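# Copy a leg-to-rail angle with a bevel, stand it up

## Task

Take the sliding bevel that currently stands in one block and adjust it until its angle matches exactly the angle the leaning leg makes with the rail beneath it. Then put the bevel upright in the second block: its blade must sit in that block's slot and its rounded foot must rest on the bottom of the pocket, and it must stay standing without help. It is not done if the robot has to hold anything in place at the end. Finally release the bevel and move the gripper away.

## Robot and tools

Robot: a single Franka FR3 arm with seven revolute joints and a Robotiq 2F-140 two-finger gripper. There is only one arm, so every row drives that arm plus its gripper.

Frame: all reported poses are in the scene frame. Its origin lies on the table surface straight under the arm's base. +z is up, and +y is to the left when facing along +x. The base may be slightly tilted against the table. The state line reports end_effector_position (metres) and end_effector_quat_wxyz. That position is the point between the finger pads when they are shut; the reported value can be off, more so when the arm is stretched far. The fingers point along the gripper's +z axis and open and close along its y axis. Closed fingertips extend roughly 33 mm past that point, fully open ones about 9 mm. When closing, the tips travel about 24 mm further from the arm, so keep that clearance above surfaces.

execute_actions takes "actions", a list holding one item or nothing, and an optional "pictures" boolean (images come by default).
- Empty list: only reports the current state.
- Motion: {"rows": [[...]], "steps": n}, with 1 to 15 rows and n up to 15 (default 15). Each step is 1/30 s. Row k is used on step k; if rows run out, the final row repeats.
- Wait: {"steps": n} without rows, n up to 300; it returns once n steps have passed since the previous result, counting your reply time.

Each row has exactly 10 numbers, each in [-1, 1], in this order: arm/dfr3_joint1 (waist), arm/dfr3_joint2 (shoulder), arm/dfr3_joint3 (upper arm roll), arm/dfr3_joint4 (elbow), arm/dfr3_joint5 (forearm roll), arm/dfr3_joint6 (wrist pitch), arm/dfr3_joint7 (wrist roll), gripper/position, gripper/force_limit, gripper/speed.

The seven joint numbers are scaled offsets, not targets. They are measured from the joint angles printed in the most recent result that lists them; before any such result in the scene, and for a second or later call within one reply, they count from where the arm is when the action begins. They are not relative to the previous row. Scale: 1.0 equals 1.427 rad for joints 1 to 4, 3.044 rad for joint 5, 2.596 rad for joint 6, 3.91 rad for joint 7. Sending all zeros is not a pause: it pulls the arm back to the reference angles. Stated joint ranges (rad): waist -2.744..2.744, shoulder -1.784..1.784, upper arm roll -2.901..2.901, elbow -3.042..-0.152, forearm roll -2.807..2.807, wrist pitch 0.544..4.517, wrist roll -3.016..3.016. True ends may differ by up to 0.018 rad either way. Asking more than 0.018 rad beyond an end gets the call refused (nothing is sent); smaller overshoots are clipped at the real end and reported as "joint sent to its limit", possibly about an earlier action. Missing that line does not prove there is more room.

The last three numbers are absolute settings. gripper/position: +1 fully open (140 mm), about -0.8 pads touching, -1 closes until blocked. gripper/force_limit: grip strength, around 14 N at -1, 60 N at 0, 107 N at +1 on parts up to 40 mm wide. gripper/speed: roughly 30 mm/s at -1, 140 at 0, 250 at +1.

Motion limits: each joint's target may lead its measured angle by at most 0.248 rad (joints 1-4), 0.677 (joint 5), 0.715 (joint 6), 1.54 (joint 7) per step, and targets that would shift the gripper more than 70 mm are scaled back, so big moves need several calls. Between calls the arm keeps heading for the last row's target until it barely moves or a step is HELD.

Result lines: Joint positions and Joint velocities list joints in column order (rad, rad/s). object_status: 0 moving, 1 blocked while opening, 2 blocked while closing (a grip), 3 reached the request or pads met (thin items may still be held). To grasp, send -1 and confirm status 2. To tighten, raise force_limit and switch position between -1 and -0.98. position_measured is in counts: 3 fully open, 230 pads together, not linear. HELD marks steps where your row was partly or wholly not sent. "joint command not followed" means the clearance check altered targets; mounting blocks and posts count as part of the arm. MOTOR HOT warns of heating from holding loads; reaching the limit brakes the arm (OVER-TEMPERATURE FAULT).

Faults: contact torque at a joint's load limit (85 N m joints 1-4, 11 N m joints 5-7) or an outside force of 85 N on the arm, tool or held item (its weight included) halts the arm for 10 s and drops the rest of the call. Push gently, avoid slamming or dropping the bevel, and never knock anything off the table. Brief tugs on held parts or shoves on loose objects can occur.

zoom_image: "camera" (cam_head_left, cam_head_right, cam_high, cam_low, cam_wrist) and "region" [x0, y0, x1, y1] in that camera's pixels, top-left origin, at most 504x504. Image sizes: 896x504 for all but cam_wrist, which is 616x616 fisheye.

read_manual: optional "section" ("licences"); returns licence texts, no motion.

finished_scene: "scene" integer, the number of the current scene; ends it irreversibly, grades it, and starts the next one if any. Release the bevel and back away first. Answering without a tool call ends everything.

Each tool is called after "Emit:" as a command line: name --argument value for each argument, lists and objects as JSON in quotes; but a table of rows of numbers goes row by row, as --pt "numbers of a row", without its own name.

## Session

Emit:
execute_actions --actions '[]'

Scene clock: 0.00 s of 4200.00 s.
end_effector_position=(+0.3652, -0.0076, +0.2772) position_measured=3 object_status=3 end_effector_quat_wxyz=(-0.090, +0.672, -0.446, -0.585)
Joint positions: [-0.321  0.515 -0.04  -1.648  0.433  0.959 -0.777]
Joint velocities: [-0.002  0.    -0.001 -0.002 -0.    -0.    -0.   ]

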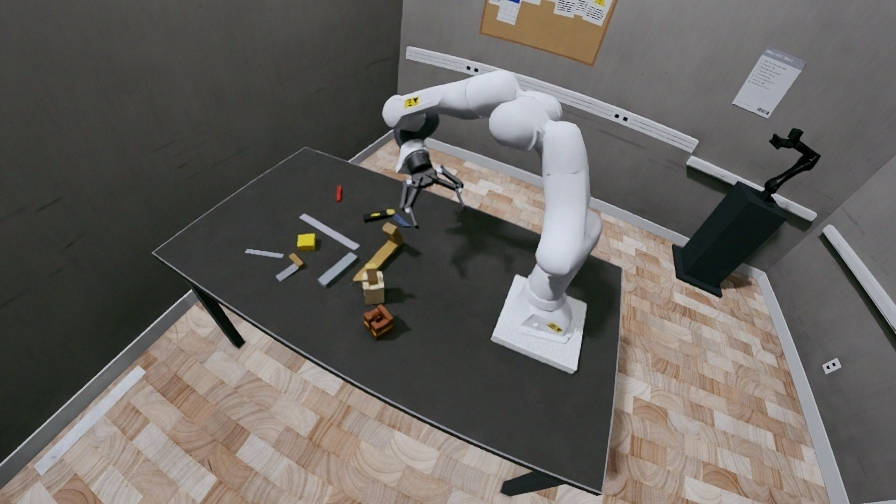

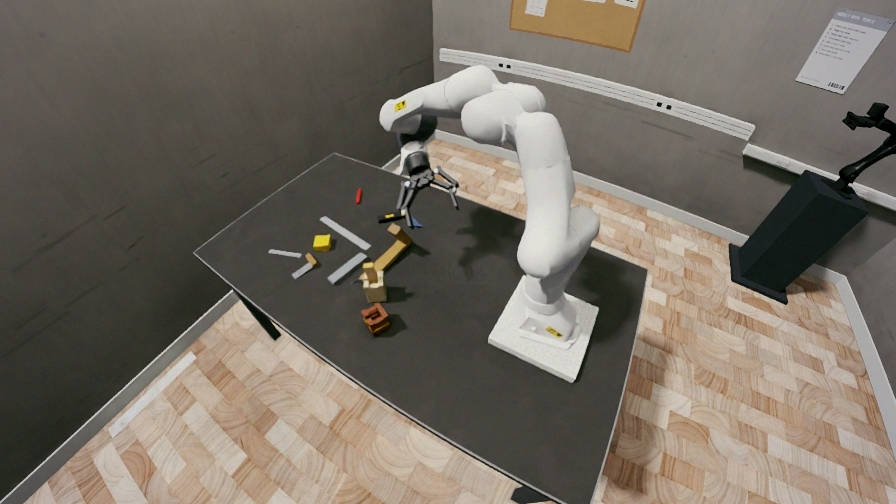

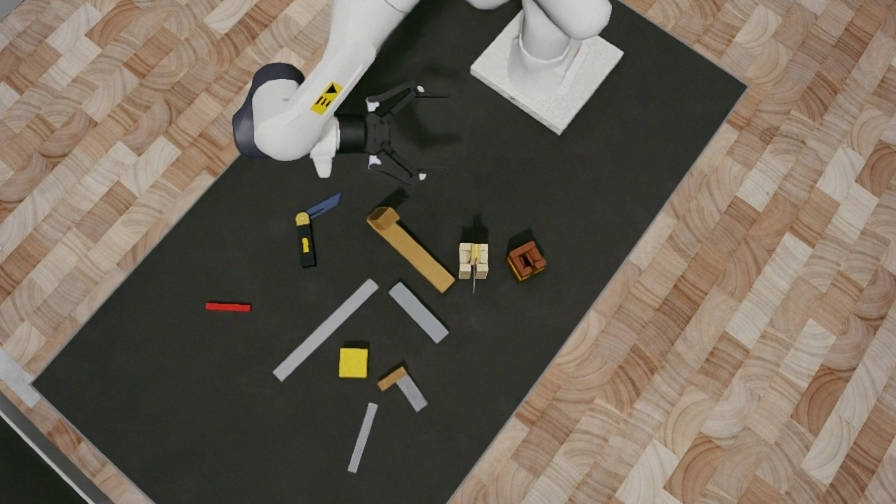

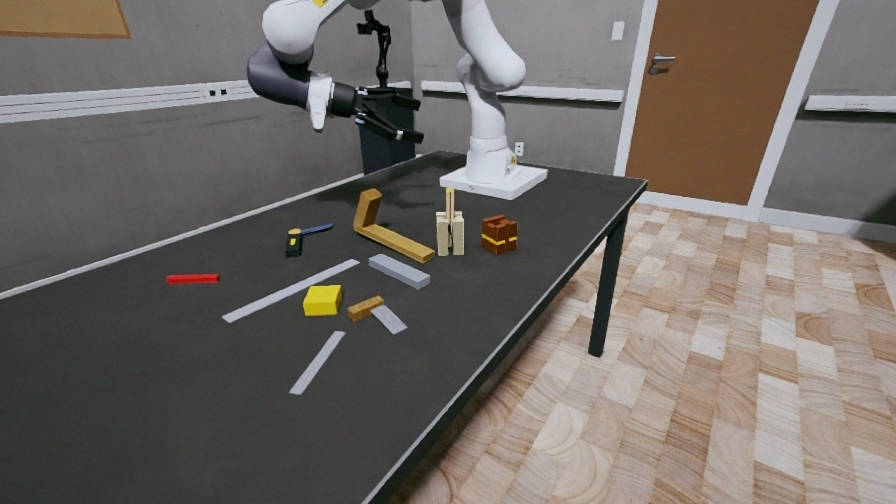

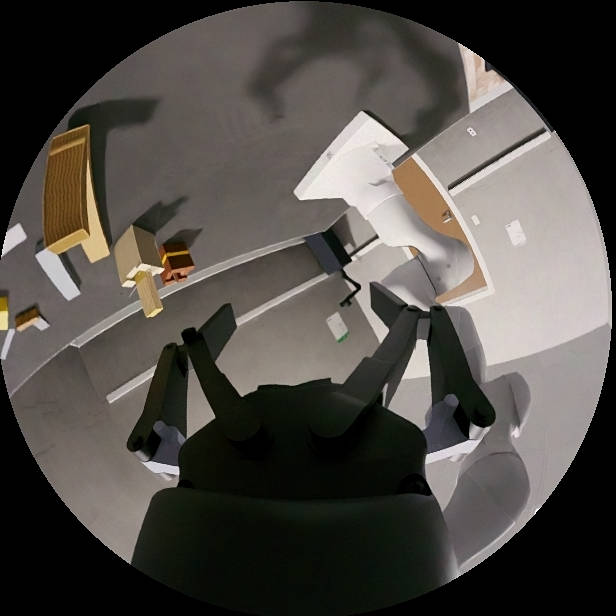

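Emit:
execute_actions --actions '[{"rows":[[0.1,-0.393,0.028,-0.1,-0.05,0.05,-0.285,0,0,0],[0.1,-0.393,0.028,-0.1,-0.05,0.05,-0.285,0,0,0],[0.1,-0.393,0.028,-0.1,-0.05,0.05,-0.285,0,0,0],[0.1,-0.393,0.028,-0.1,-0.05,0.1,-0.285,0,0,0],[0.1,-0.393,0.028,-0.1,-0.05,0.1,-0.285,0,0,0],[0.2,-0.393,0.028,-0.1,-0.1,0.15,-0.285,0,0,0],[0.2,-0.393,0.028,-0.15,-0.1,0.15,-0.285,0,0,0],[0.2,-0.393,0.028,-0.15,-0.1,0.2,-0.285,0,0,0],[0.2,-0.393,0.028,-0.15,-0.1,0.2,-0.285,0,0,0],[0.3,-0.393,0.028,-0.2,-0.1,0.3,-0.285,0,0,0],[0.3,-0.393,0.028,-0.2,-0.1,0.3,-0.285,0,0,0],[0.497,-0.393,0.028,-0.405,-0.1455,0.472,-0.285,0,0,0]]}]' --pictures false

Emit:
execute_actions --actions '[{"steps":55}]'

Emit:
zoom_image --camera "cam_wrist" --region '[200, 200, 410, 350]'

Emit:
zoom_image --camera "cam_low" --region '[340, 140, 530, 280]'

Scene clock: 13.17 s of 4200.00 s.
end_effector_position=(+0.4274, +0.0778, +0.3191) position_measured=108 object_status=0 end_effector_quat_wxyz=(-0.057, +0.984, +0.037, -0.165)
Joint positions: [ 0.112 -0.065  0.001 -1.946  0.124  1.551 -1.568]
Joint velocities: [ 0.888  0.058  0.008 -0.876 -0.377  1.372 -0.396]
Steps of this call (steps 1 to 90: nothing new was sent; then 9.67 s passed at rest; steps 91 to 105: all 15 steps of this action). Readings (joint positions | what the end effector reports):
91: [-0.305 0.489 -0.045 -1.687 0.403 0.984 -0.877] | position_measured=3 object_status=0
92: [-0.277 0.444 -0.041 -1.732 0.370 1.003 -0.981] | position_measured=9 object_status=0
94: [-0.219 0.325 -0.017 -1.779 0.331 1.048 -1.159] | position_measured=24 object_status=0
98: [-0.089 0.044 -0.000 -1.814 0.221 1.211 -1.409] | position_measured=55 object_status=0
105: the state above

Scene clock: 15.00 s of 4200.00 s.
end_effector_position=(+0.4843, +0.1847, +0.2150) position_measured=129 object_status=3 end_effector_quat_wxyz=(-0.000, +0.941, +0.337, +0.003)
Joint positions: [ 0.388 -0.045  0.001 -2.223 -0.008  2.18  -1.884]
Joint velocities: [ 0.001 -0.    -0.    -0.001 -0.    -0.001 -0.003]
Steps of this call (steps 1 to 55: the robot went on to your last target). Readings (joint positions | what the end effector reports):
1: [0.145 -0.064 0.000 -1.978 0.110 1.601 -1.582] | position_measured=115 object_status=0
2: [0.179 -0.062 -0.001 -2.013 0.097 1.650 -1.597] | position_measured=123 object_status=0
4: [0.248 -0.057 -0.001 -2.083 0.071 1.751 -1.629] | position_measured=129 object_status=0
8: [0.357 -0.042 0.005 -2.192 0.024 1.960 -1.710] | position_measured=129 object_status=0
55: the state above

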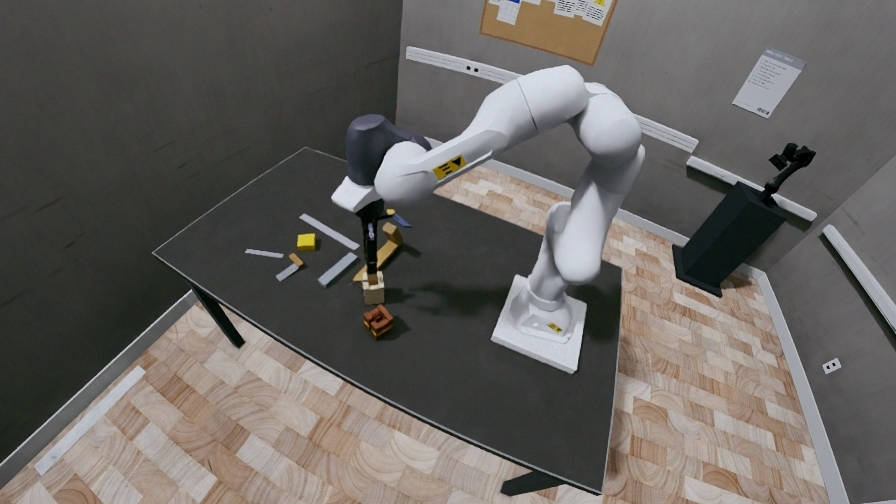

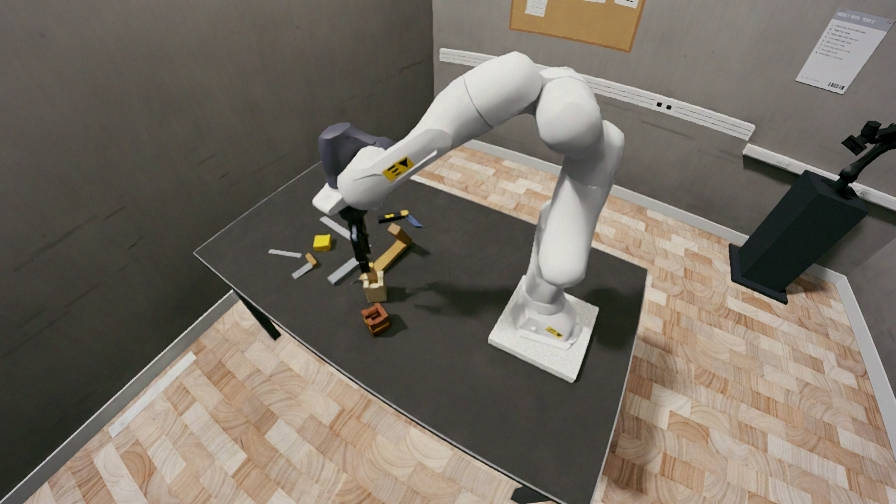

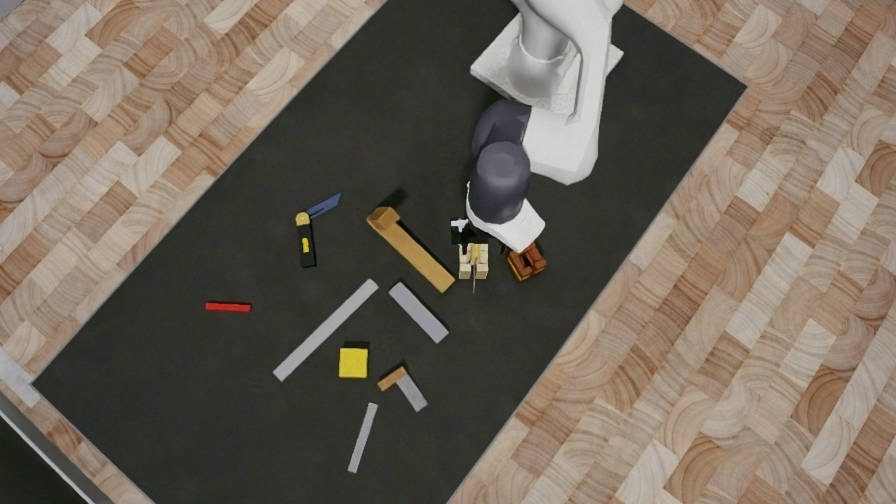

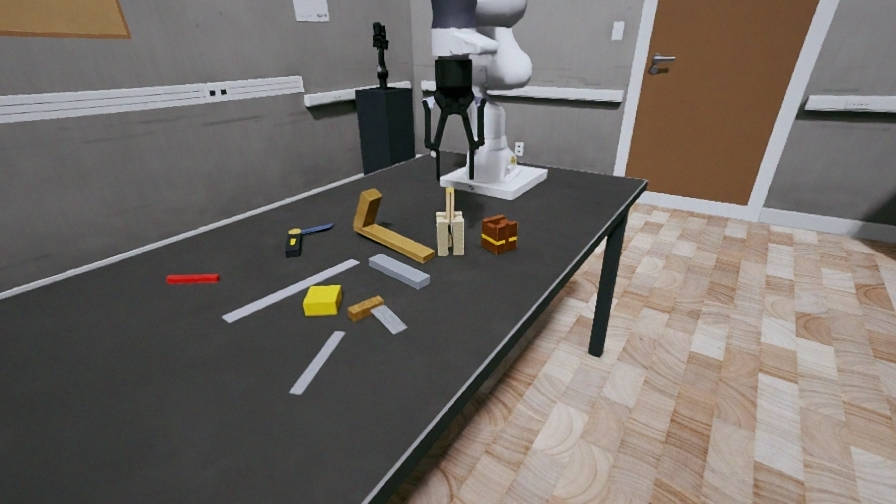

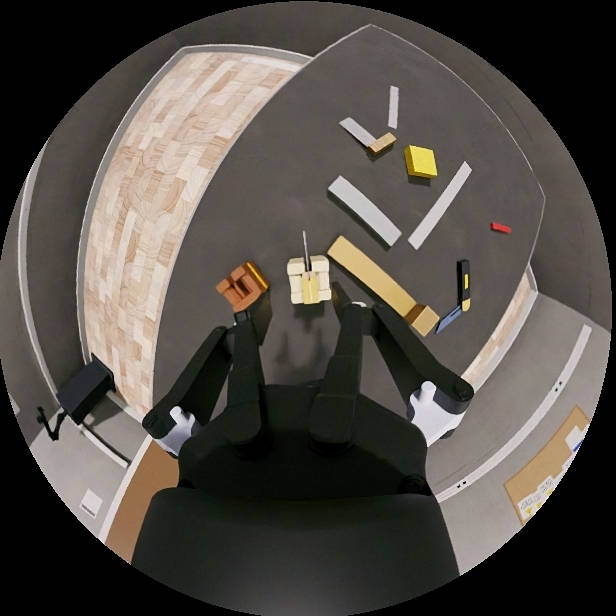

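Region (200, 200, 410, 350) of cam_wrist's 616x616 image, scaled by 2.400, with more detail than that image has; it fills the top 360 rows of this view, and the rest is white.

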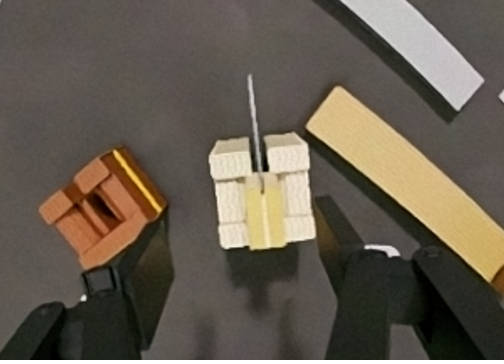

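Region (340, 140, 530, 280) of cam_low's 896x504 image, scaled by 2.653, with more detail than that image has; it fills the top 371 rows of this view, and the rest is white.

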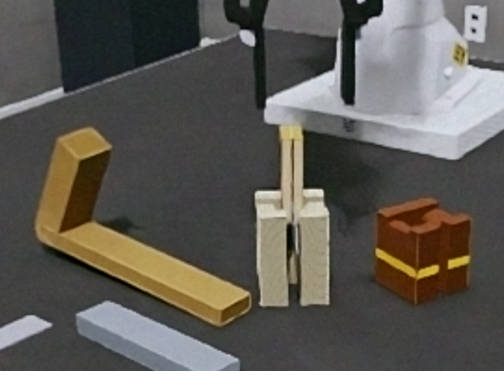

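Emit:
execute_actions --actions '[{"rows":[[-0.012,0.005,0,0,0,0.03,0,0,0,0],[-0.012,0.012,0,-0.004,0,0.046,0,0,0,0],[-0.012,0.02,0,-0.008,0,0.046,0,0,0,0],[-0.012,0.03,0,-0.012,0,0.046,0,0,0,0],[-0.012,0.04,0,-0.016,0,0.046,0,0,0,0],[-0.012,0.05,0,-0.02,0,0.046,0,0,0,0],[-0.012,0.056,0,-0.022,0,0.046,0,-0.3,0,0],[-0.012,0.062,0,-0.024,0,0.046,0,-0.3,0,0]]}]' --pictures false

Emit:
execute_actions --actions '[{"steps":12}]'

Emit:
zoom_image --camera "cam_wrist" --region '[220, 210, 410, 350]'

Emit:
zoom_image --camera "cam_head_left" --region '[330, 220, 420, 320]'

Scene clock: 23.23 s of 4200.00 s.
end_effector_position=(+0.4883, +0.1786, +0.1620) position_measured=167 object_status=0 end_effector_quat_wxyz=(-0.000, +0.944, +0.331, -0.005)
Joint positions: [ 0.372  0.046  0.002 -2.257 -0.008  2.287 -1.885]
Joint velocities: [ 0.    -0.007  0.    -0.001 -0.     0.046 -0.001]
Steps of this call (steps 1 to 15: the robot went on to your last target; steps 16 to 90: nothing new was sent; then 4.73 s passed at rest; steps 91 to 105: all 15 steps of this action). Readings (joint positions | what the end effector reports):
91: [0.385 -0.044 0.002 -2.223 -0.008 2.191 -1.885] | position_measured=129 object_status=3
92: [0.382 -0.041 0.003 -2.224 -0.008 2.209 -1.885] | position_measured=129 object_status=3
94: [0.376 -0.030 0.002 -2.226 -0.008 2.239 -1.885] | position_measured=129 object_status=3
98: [0.372 0.017 0.002 -2.244 -0.008 2.271 -1.885] | position_measured=135 object_status=0
105: the state above

Scene clock: 23.63 s of 4200.00 s.
end_effector_position=(+0.4905, +0.1794, +0.1630) position_measured=167 object_status=3 end_effector_quat_wxyz=(-0.000, +0.944, +0.331, -0.002)
Joint positions: [ 0.372  0.045  0.002 -2.257 -0.008  2.294 -1.885]
Joint velocities: [ 0.     0.     0.001 -0.001 -0.     0.004 -0.001]
Steps of this call (steps 1 to 12: the robot went on to your last target). Readings (joint positions | what the end effector reports):
1: [0.372 0.045 0.002 -2.257 -0.008 2.289 -1.885] | position_measured=167 object_status=0
2: [0.372 0.045 0.002 -2.257 -0.008 2.290 -1.885] | position_measured=167 object_status=0
4: [0.372 0.045 0.002 -2.257 -0.008 2.292 -1.885] | position_measured=167 object_status=3
8: [0.372 0.045 0.002 -2.257 -0.008 2.294 -1.885] | position_measured=167 object_status=3
12: the state above

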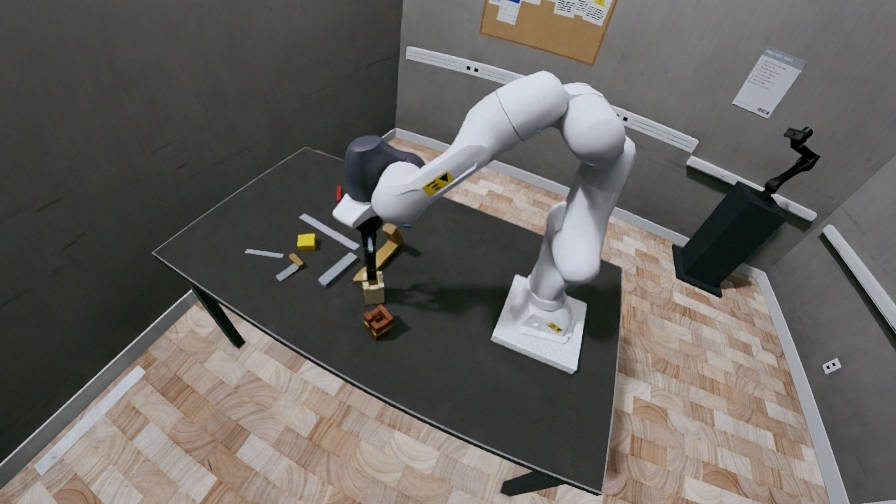

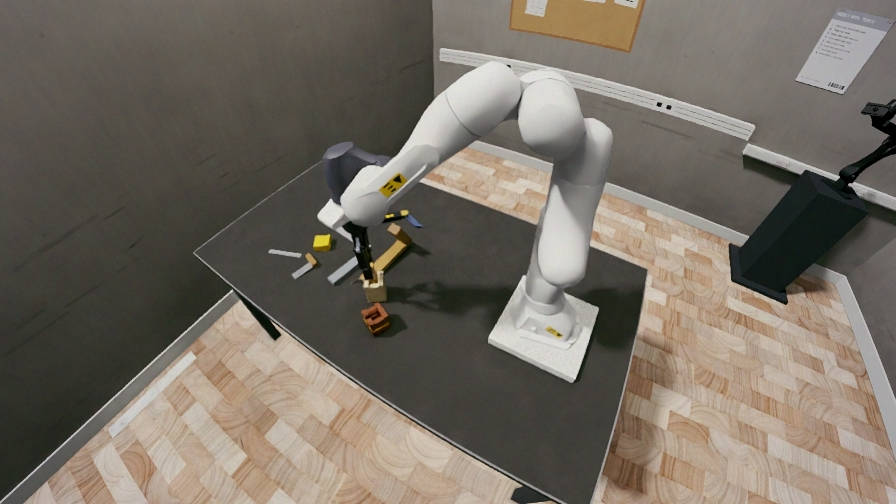

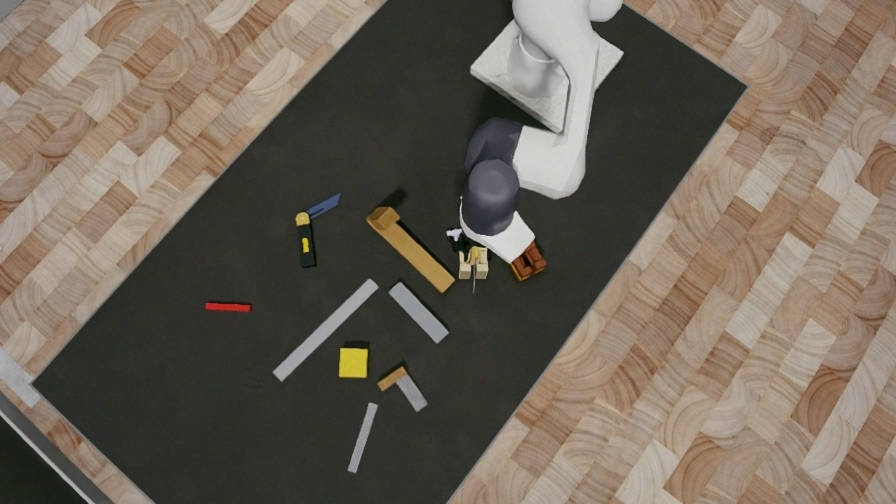

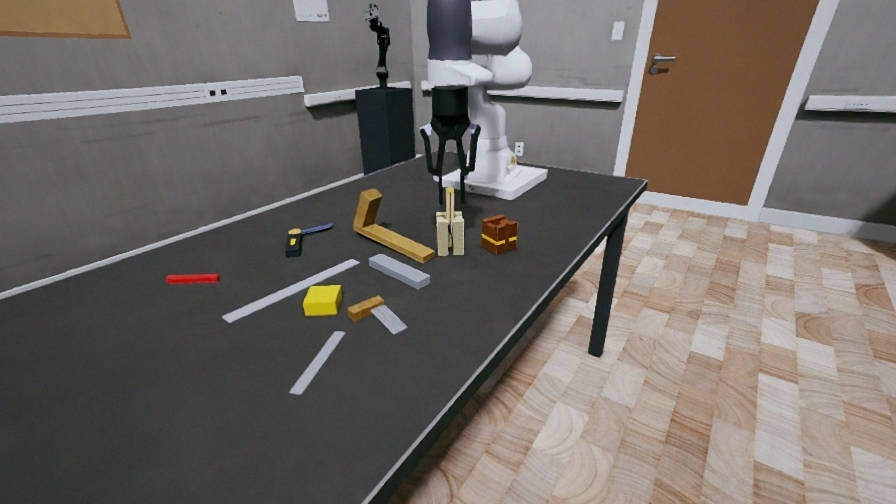

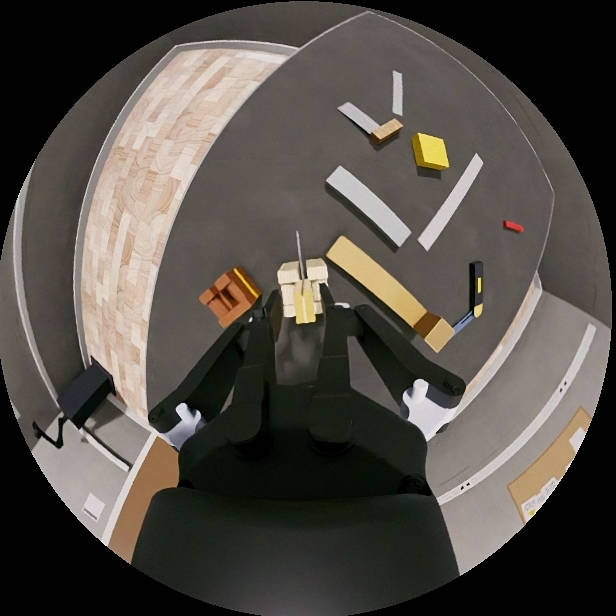

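Region (220, 210, 410, 350) of cam_wrist's 616x616 image, scaled by 2.653, with more detail than that image has; it fills the top 371 rows of this view, and the rest is white.

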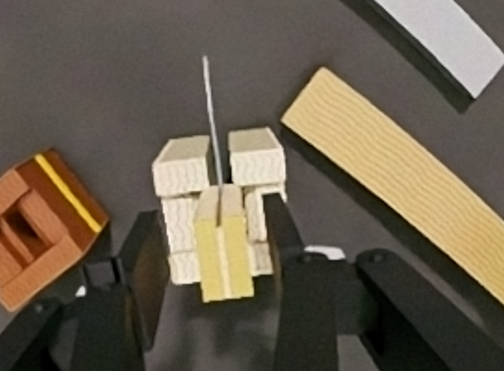

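Region (330, 220, 420, 320) of cam_head_left's 896x504 image, scaled by 5.040, with more detail than that image has; it fills the left 454 columns of this view, and the rest is white.

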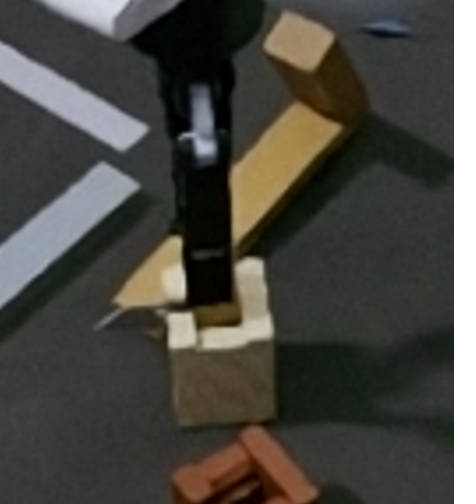

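Emit:
execute_actions --actions '[{"rows":[[-0.0045,0,0,0,0,0.005,0,-0.3,0.5,-0.3],[-0.0045,0,0,0,0,0.005,0,-0.3,0.5,-0.3],[-0.0045,0,0,0,0,0.005,0,-1,0.5,-0.3]]}]' --pictures false

Emit:
execute_actions --actions '[{"rows":[[0,-0.002,0,0.001,0,-0.012,0,-1,0.5,-0.3],[0,-0.007,0,0.005,0,-0.022,0,-1,0.5,-0.3],[0,-0.014,0,0.010,0,-0.031,0,-1,0.5,-0.3],[0,-0.021,0,0.016,0,-0.04,0,-1,0.5,-0.3],[0,-0.028,0,0.022,0,-0.048,0,-1,0.5,-0.3],[0,-0.035,0,0.029,0,-0.057,0,-1,0.5,-0.3],[0,-0.042,0,0.036,0,-0.066,0,-1,0.5,-0.3],[0,-0.049,0,0.044,0,-0.075,0,-1,0.5,-0.3],[0,-0.056,0,0.053,0,-0.084,0,-1,0.5,-0.3],[0,-0.063,0,0.062,0,-0.093,0,-1,0.5,-0.3],[0,-0.07,0,0.071,0,-0.1,0,-1,0.5,-0.3],[0,-0.077,0,0.081,0,-0.105,0,-1,0.5,-0.3],[0,-0.084,0,0.091,0,-0.105,0,-1,0.5,-0.3],[0,-0.091,0,0.1,0,-0.105,0,-1,0.5,-0.3]]}]' --pictures false

Emit:
execute_actions --actions '[{"steps":15}]' --pictures false

Scene clock: 30.70 s of 4200.00 s.
end_effector_position=(+0.4937, +0.1778, +0.1637) position_measured=208 object_status=0 end_effector_quat_wxyz=(-0.001, +0.945, +0.328, +0.002)
Joint positions: [ 0.367  0.045  0.002 -2.257 -0.007  2.302 -1.885]
Joint velocities: [-0.001 -0.     0.002  0.     0.001  0.001  0.   ]
Steps of this call (steps 1 to 15: the robot went on to your last target; steps 16 to 90: nothing new was sent; then 3.57 s passed at rest; steps 91 to 105: all 15 steps of this action). Readings (joint positions | what the end effector reports):
91: [0.372 0.045 0.002 -2.257 -0.008 2.296 -1.885] | position_measured=167 object_status=3
92: [0.370 0.045 0.002 -2.257 -0.008 2.298 -1.885] | position_measured=167 object_status=3
94: [0.369 0.045 0.002 -2.257 -0.008 2.299 -1.885] | position_measured=172 object_status=0
98: [0.368 0.045 0.002 -2.257 -0.008 2.302 -1.885] | position_measured=195 object_status=0
105: the state above

Scene clock: 31.20 s of 4200.00 s.
end_effector_position=(+0.4983, +0.1789, +0.2593) position_measured=208 object_status=2 end_effector_quat_wxyz=(-0.000, +0.945, +0.328, +0.011)
Joint positions: [ 0.367 -0.07   0.002 -2.136 -0.007  2.083 -1.885]
Joint velocities: [-0.001 -0.283 -0.     0.308 -0.001 -0.271 -0.   ]
Steps of this call (steps 1 to 15: all 15 steps of this action). Readings (joint positions | what the end effector reports):
1: [0.367 0.044 0.002 -2.257 -0.007 2.300 -1.885] | position_measured=208 object_status=2
2: [0.367 0.044 0.002 -2.255 -0.007 2.296 -1.885] | position_measured=208 object_status=2
4: [0.367 0.037 0.002 -2.247 -0.007 2.279 -1.885] | position_measured=208 object_status=2
8: [0.367 0.001 0.002 -2.219 -0.007 2.205 -1.885] | position_measured=208 object_status=2
15: the state above

Scene clock: 31.70 s of 4200.00 s.
end_effector_position=(+0.4938, +0.1771, +0.2730) position_measured=208 object_status=2 end_effector_quat_wxyz=(-0.000, +0.945, +0.328, +0.005)
Joint positions: [ 0.367 -0.086  0.002 -2.116 -0.007  2.036 -1.885]
Joint velocities: [ 0.     0.    -0.001  0.001 -0.    -0.017  0.002]
Steps of this call (steps 1 to 15: the robot went on to your last target). Readings (joint positions | what the end effector reports):
1: [0.367 -0.078 0.002 -2.127 -0.007 2.075 -1.885] | position_measured=208 object_status=2
2: [0.367 -0.084 0.002 -2.121 -0.007 2.068 -1.885] | position_measured=208 object_status=2
4: [0.367 -0.089 0.002 -2.116 -0.007 2.058 -1.885] | position_measured=208 object_status=2
8: [0.367 -0.087 0.002 -2.116 -0.007 2.044 -1.885] | position_measured=208 object_status=2
15: the state above

Emit:
execute_actions --actions '[{"rows":[[-0.02,0,0,0.02,-0.06,-0.01,-0.178,-1,0.5,-0.3],[-0.05,0,0,0.04,-0.121,-0.01,-0.178,-1,0.5,-0.3],[-0.05,0.015,0,0.06,-0.121,-0.01,-0.178,-1,0.5,-0.3],[-0.05,0.03,0,0.077,-0.121,-0.01,-0.178,-1,0.5,-0.3],[-0.05,0.045,0,0.077,-0.121,-0.01,-0.178,-1,0.5,-0.3],[-0.05,0.06,0,0.077,-0.121,-0.01,-0.178,-1,0.5,-0.3],[-0.05,0.07,0,0.077,-0.121,-0.01,-0.178,-1,0.5,-0.3],[-0.05,0.08,0,0.077,-0.121,-0.01,-0.178,-1,0.5,-0.3],[-0.05,0.09,0,0.077,-0.121,-0.01,-0.178,-1,0.5,-0.3],[-0.05,0.1,0,0.077,-0.121,-0.01,-0.178,-1,0.5,-0.3],[-0.05,0.115,0,0.077,-0.121,-0.01,-0.178,-1,0.5,-0.3],[-0.05,0.13,0,0.077,-0.121,-0.01,-0.178,-1,0.5,-0.3],[-0.05,0.145,0,0.077,-0.121,-0.01,-0.178,-1,0.5,-0.3],[-0.05,0.16,0,0.077,-0.121,-0.01,-0.178,-1,0.5,-0.3],[-0.05,0.172,0,0.077,-0.121,-0.01,-0.178,-1,0.5,-0.3]]}]' --pictures false

Emit:
execute_actions --actions '[{"steps":40}]'

Emit:
zoom_image --camera "cam_low" --region '[340, 150, 470, 270]'

Emit:
zoom_image --camera "cam_wrist" --region '[210, 170, 410, 370]'

Scene clock: 49.60 s of 4200.00 s.
end_effector_position=(+0.5536, +0.0642, +0.2261) position_measured=208 object_status=2 end_effector_quat_wxyz=(+0.135, +0.785, +0.597, -0.091)
Joint positions: [ 0.296  0.115  0.    -2.007 -0.363  2.015 -2.419]
Joint velocities: [ 0.     0.623  0.    -0.    -0.084 -0.017 -0.519]
Steps of this call (steps 1 to 15: the robot went on to your last target; steps 16 to 110: nothing new was sent; then 13.73 s passed at rest; steps 111 to 125: all 15 steps of this action). Readings (joint positions | what the end effector reports):
111: [0.362 -0.083 0.004 -2.112 -0.043 2.022 -1.947] | position_measured=208 object_status=2
112: [0.355 -0.082 0.007 -2.105 -0.086 2.021 -1.988] | position_measured=208 object_status=2
114: [0.335 -0.073 0.007 -2.076 -0.168 2.018 -2.063] | position_measured=208 object_status=2
118: [0.303 -0.018 0.002 -2.015 -0.302 2.018 -2.239] | position_measured=208 object_status=2
125: the state above

Scene clock: 50.93 s of 4200.00 s.
end_effector_position=(+0.5461, +0.0597, +0.2004) position_measured=208 object_status=2 end_effector_quat_wxyz=(+0.121, +0.731, +0.659, -0.126)
Joint positions: [ 0.296  0.161  0.001 -2.009 -0.373  2.012 -2.573]
Joint velocities: [-0.001  0.002 -0.     0.     0.    -0.001 -0.006]
Steps of this call (steps 1 to 40: the robot went on to your last target). Readings (joint positions | what the end effector reports):
1: [0.296 0.134 0.000 -2.007 -0.365 2.015 -2.435] | position_measured=208 object_status=2
2: [0.296 0.148 0.000 -2.009 -0.367 2.014 -2.450] | position_measured=208 object_status=2
4: [0.296 0.163 0.000 -2.010 -0.369 2.012 -2.475] | position_measured=208 object_status=2
8: [0.296 0.163 0.000 -2.010 -0.371 2.012 -2.510] | position_measured=208 object_status=2
40: the state above

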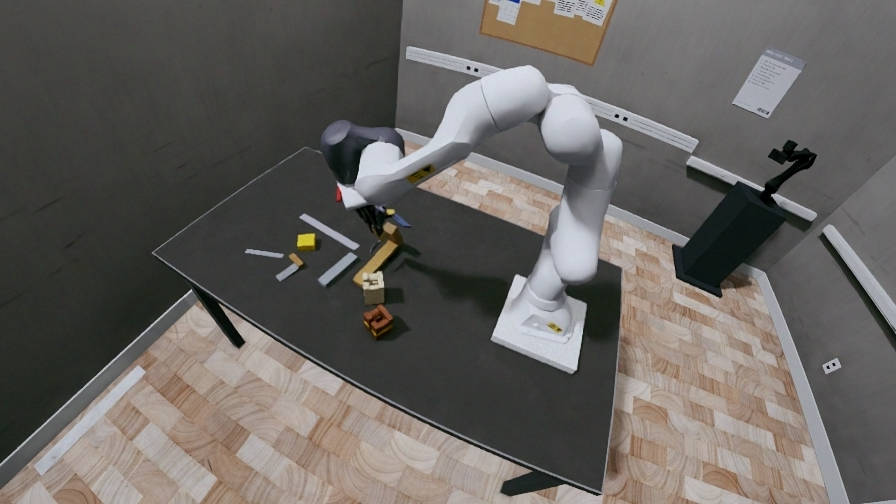

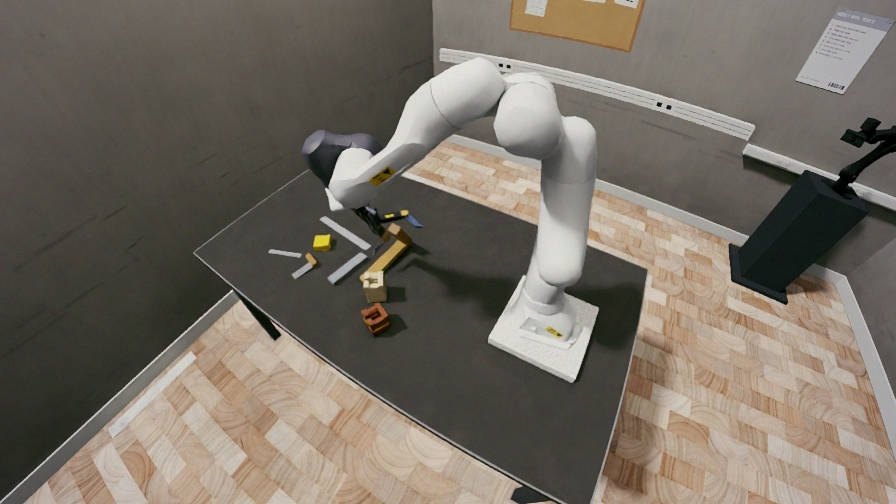

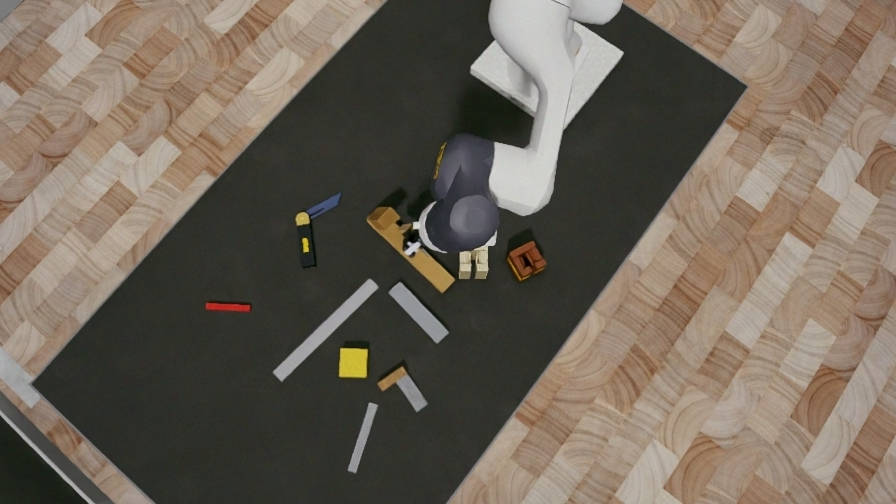

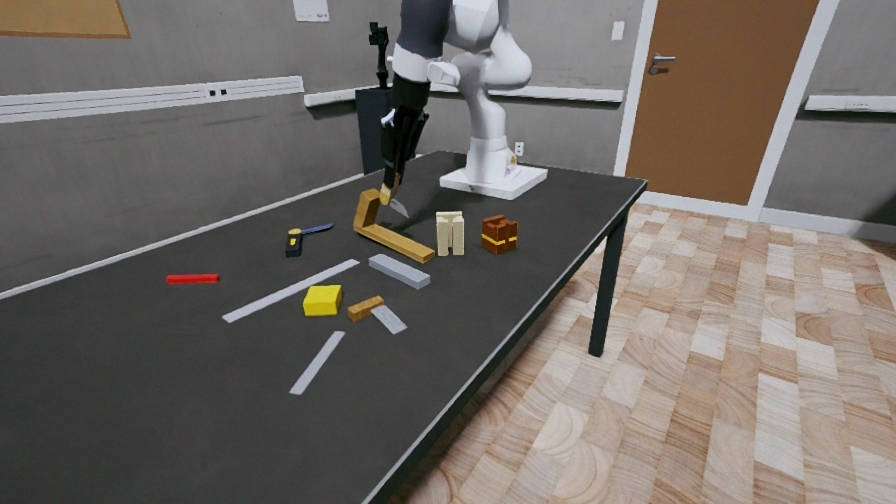

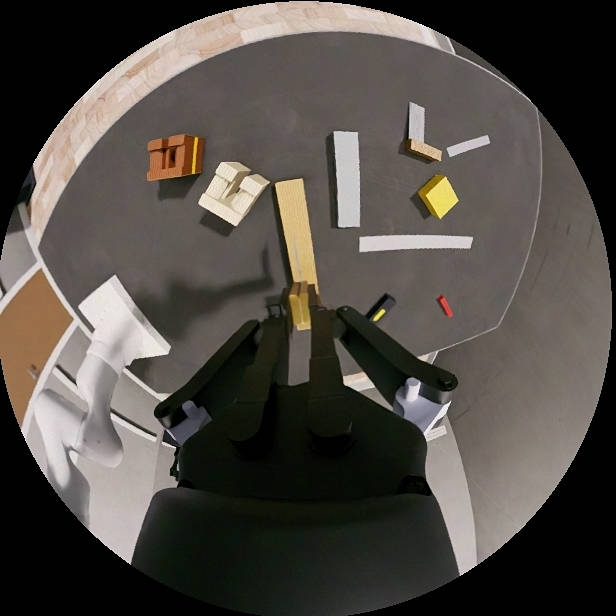

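Region (340, 150, 470, 270) of cam_low's 896x504 image, scaled by 3.877, with more detail than that image has; it fills the top 465 rows of this view, and the rest is white.

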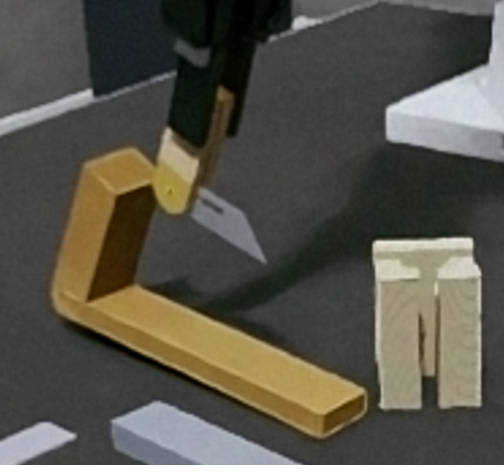

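Region (210, 170, 410, 370) of cam_wrist's 616x616 image, scaled by 2.520, with more detail than that image has.

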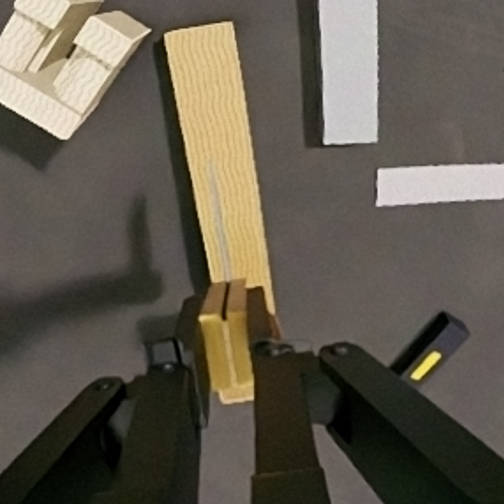

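Emit:
execute_actions --actions '[]'

Scene clock: 64.27 s of 4200.00 s.
end_effector_position=(+0.5462, +0.0597, +0.2004) position_measured=208 object_status=2 end_effector_quat_wxyz=(+0.121, +0.731, +0.660, -0.126)
Joint positions: [ 0.296  0.161  0.001 -2.009 -0.373  2.012 -2.575]
Joint velocities: [-0.     0.     0.001  0.     0.001  0.001  0.001]
Steps of this call (steps 1 to 15: the robot went on to your last target; steps 16 to 90: nothing new was sent; then 10.33 s passed at rest). Readings (joint positions | what the end effector reports):
1: [0.296 0.161 0.001 -2.009 -0.373 2.012 -2.574] | position_measured=208 object_status=2
2: [0.296 0.161 0.001 -2.009 -0.373 2.012 -2.574] | position_measured=208 object_status=2
4: [0.296 0.161 0.001 -2.009 -0.373 2.012 -2.574] | position_measured=208 object_status=2
8: [0.296 0.161 0.001 -2.009 -0.373 2.012 -2.575] | position_measured=208 object_status=2
90: the state above
The arm was judged still, so your last target was given up. Only a new action makes it travel on or press farther. Fingers that are still opening or closing keep moving.

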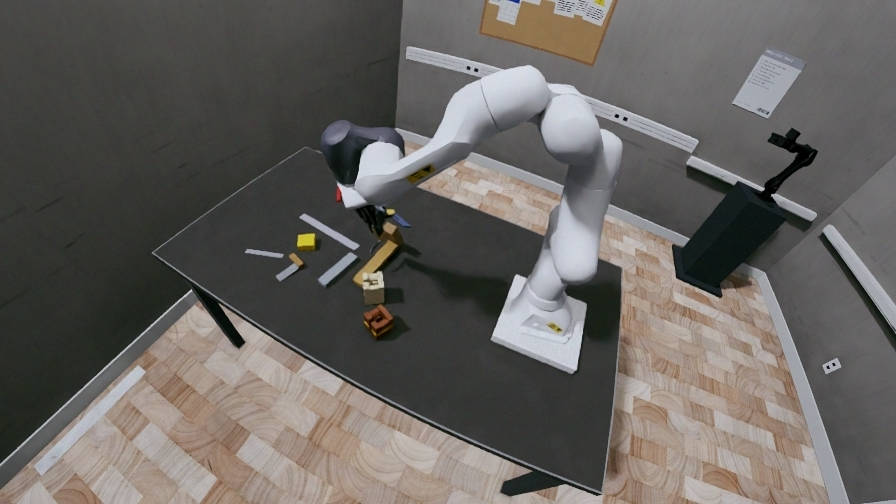

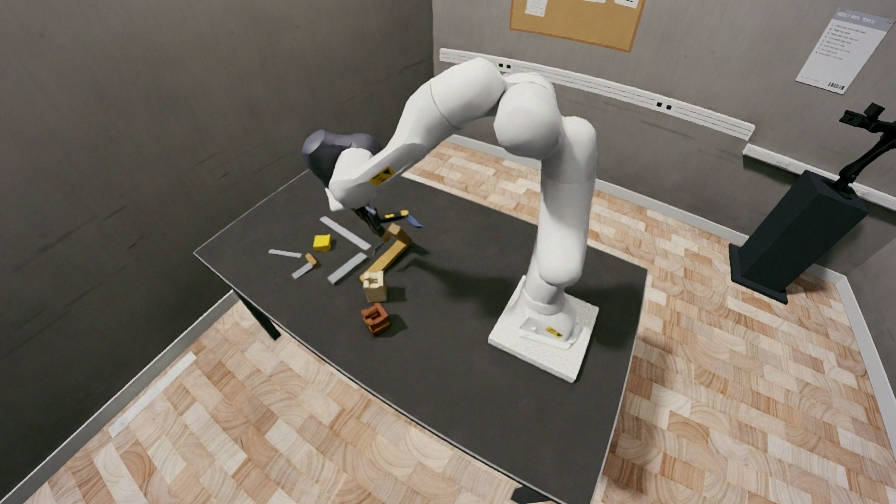

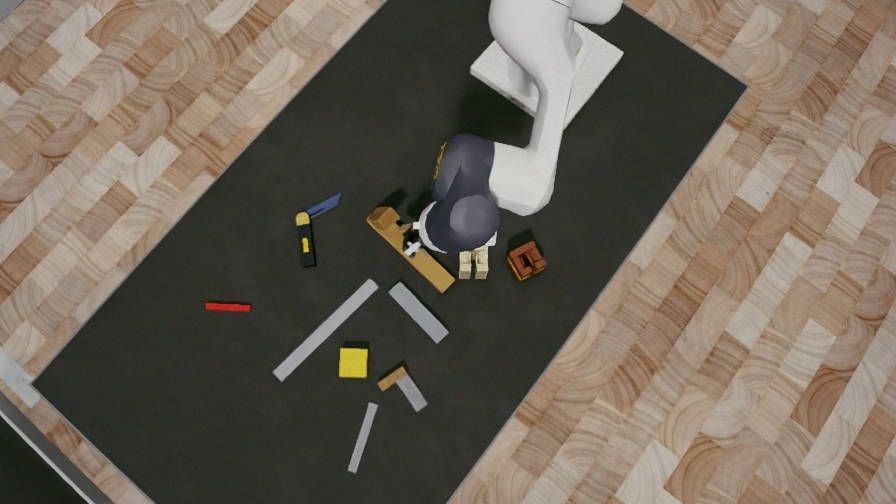

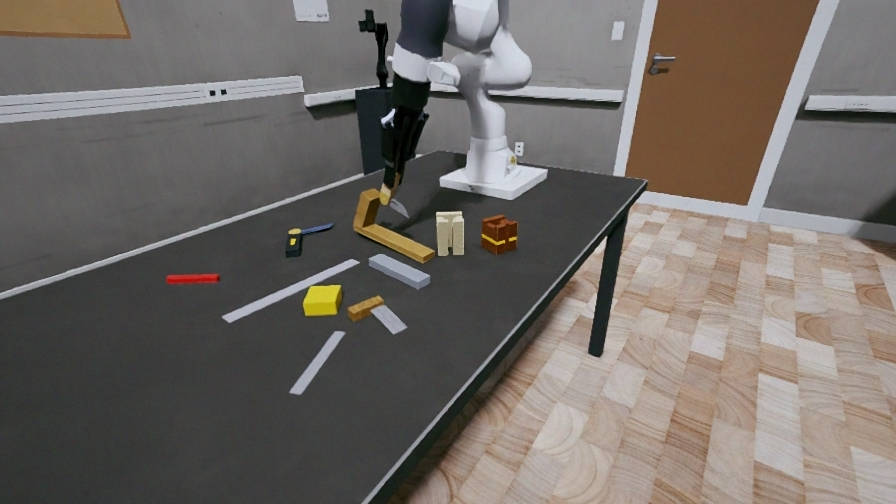

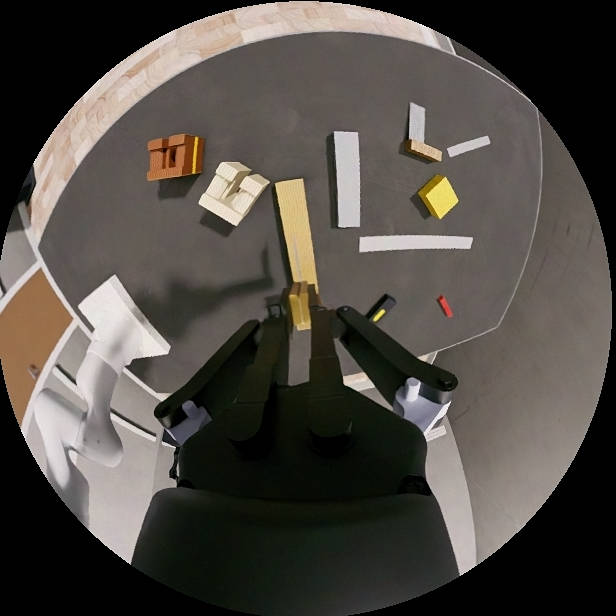

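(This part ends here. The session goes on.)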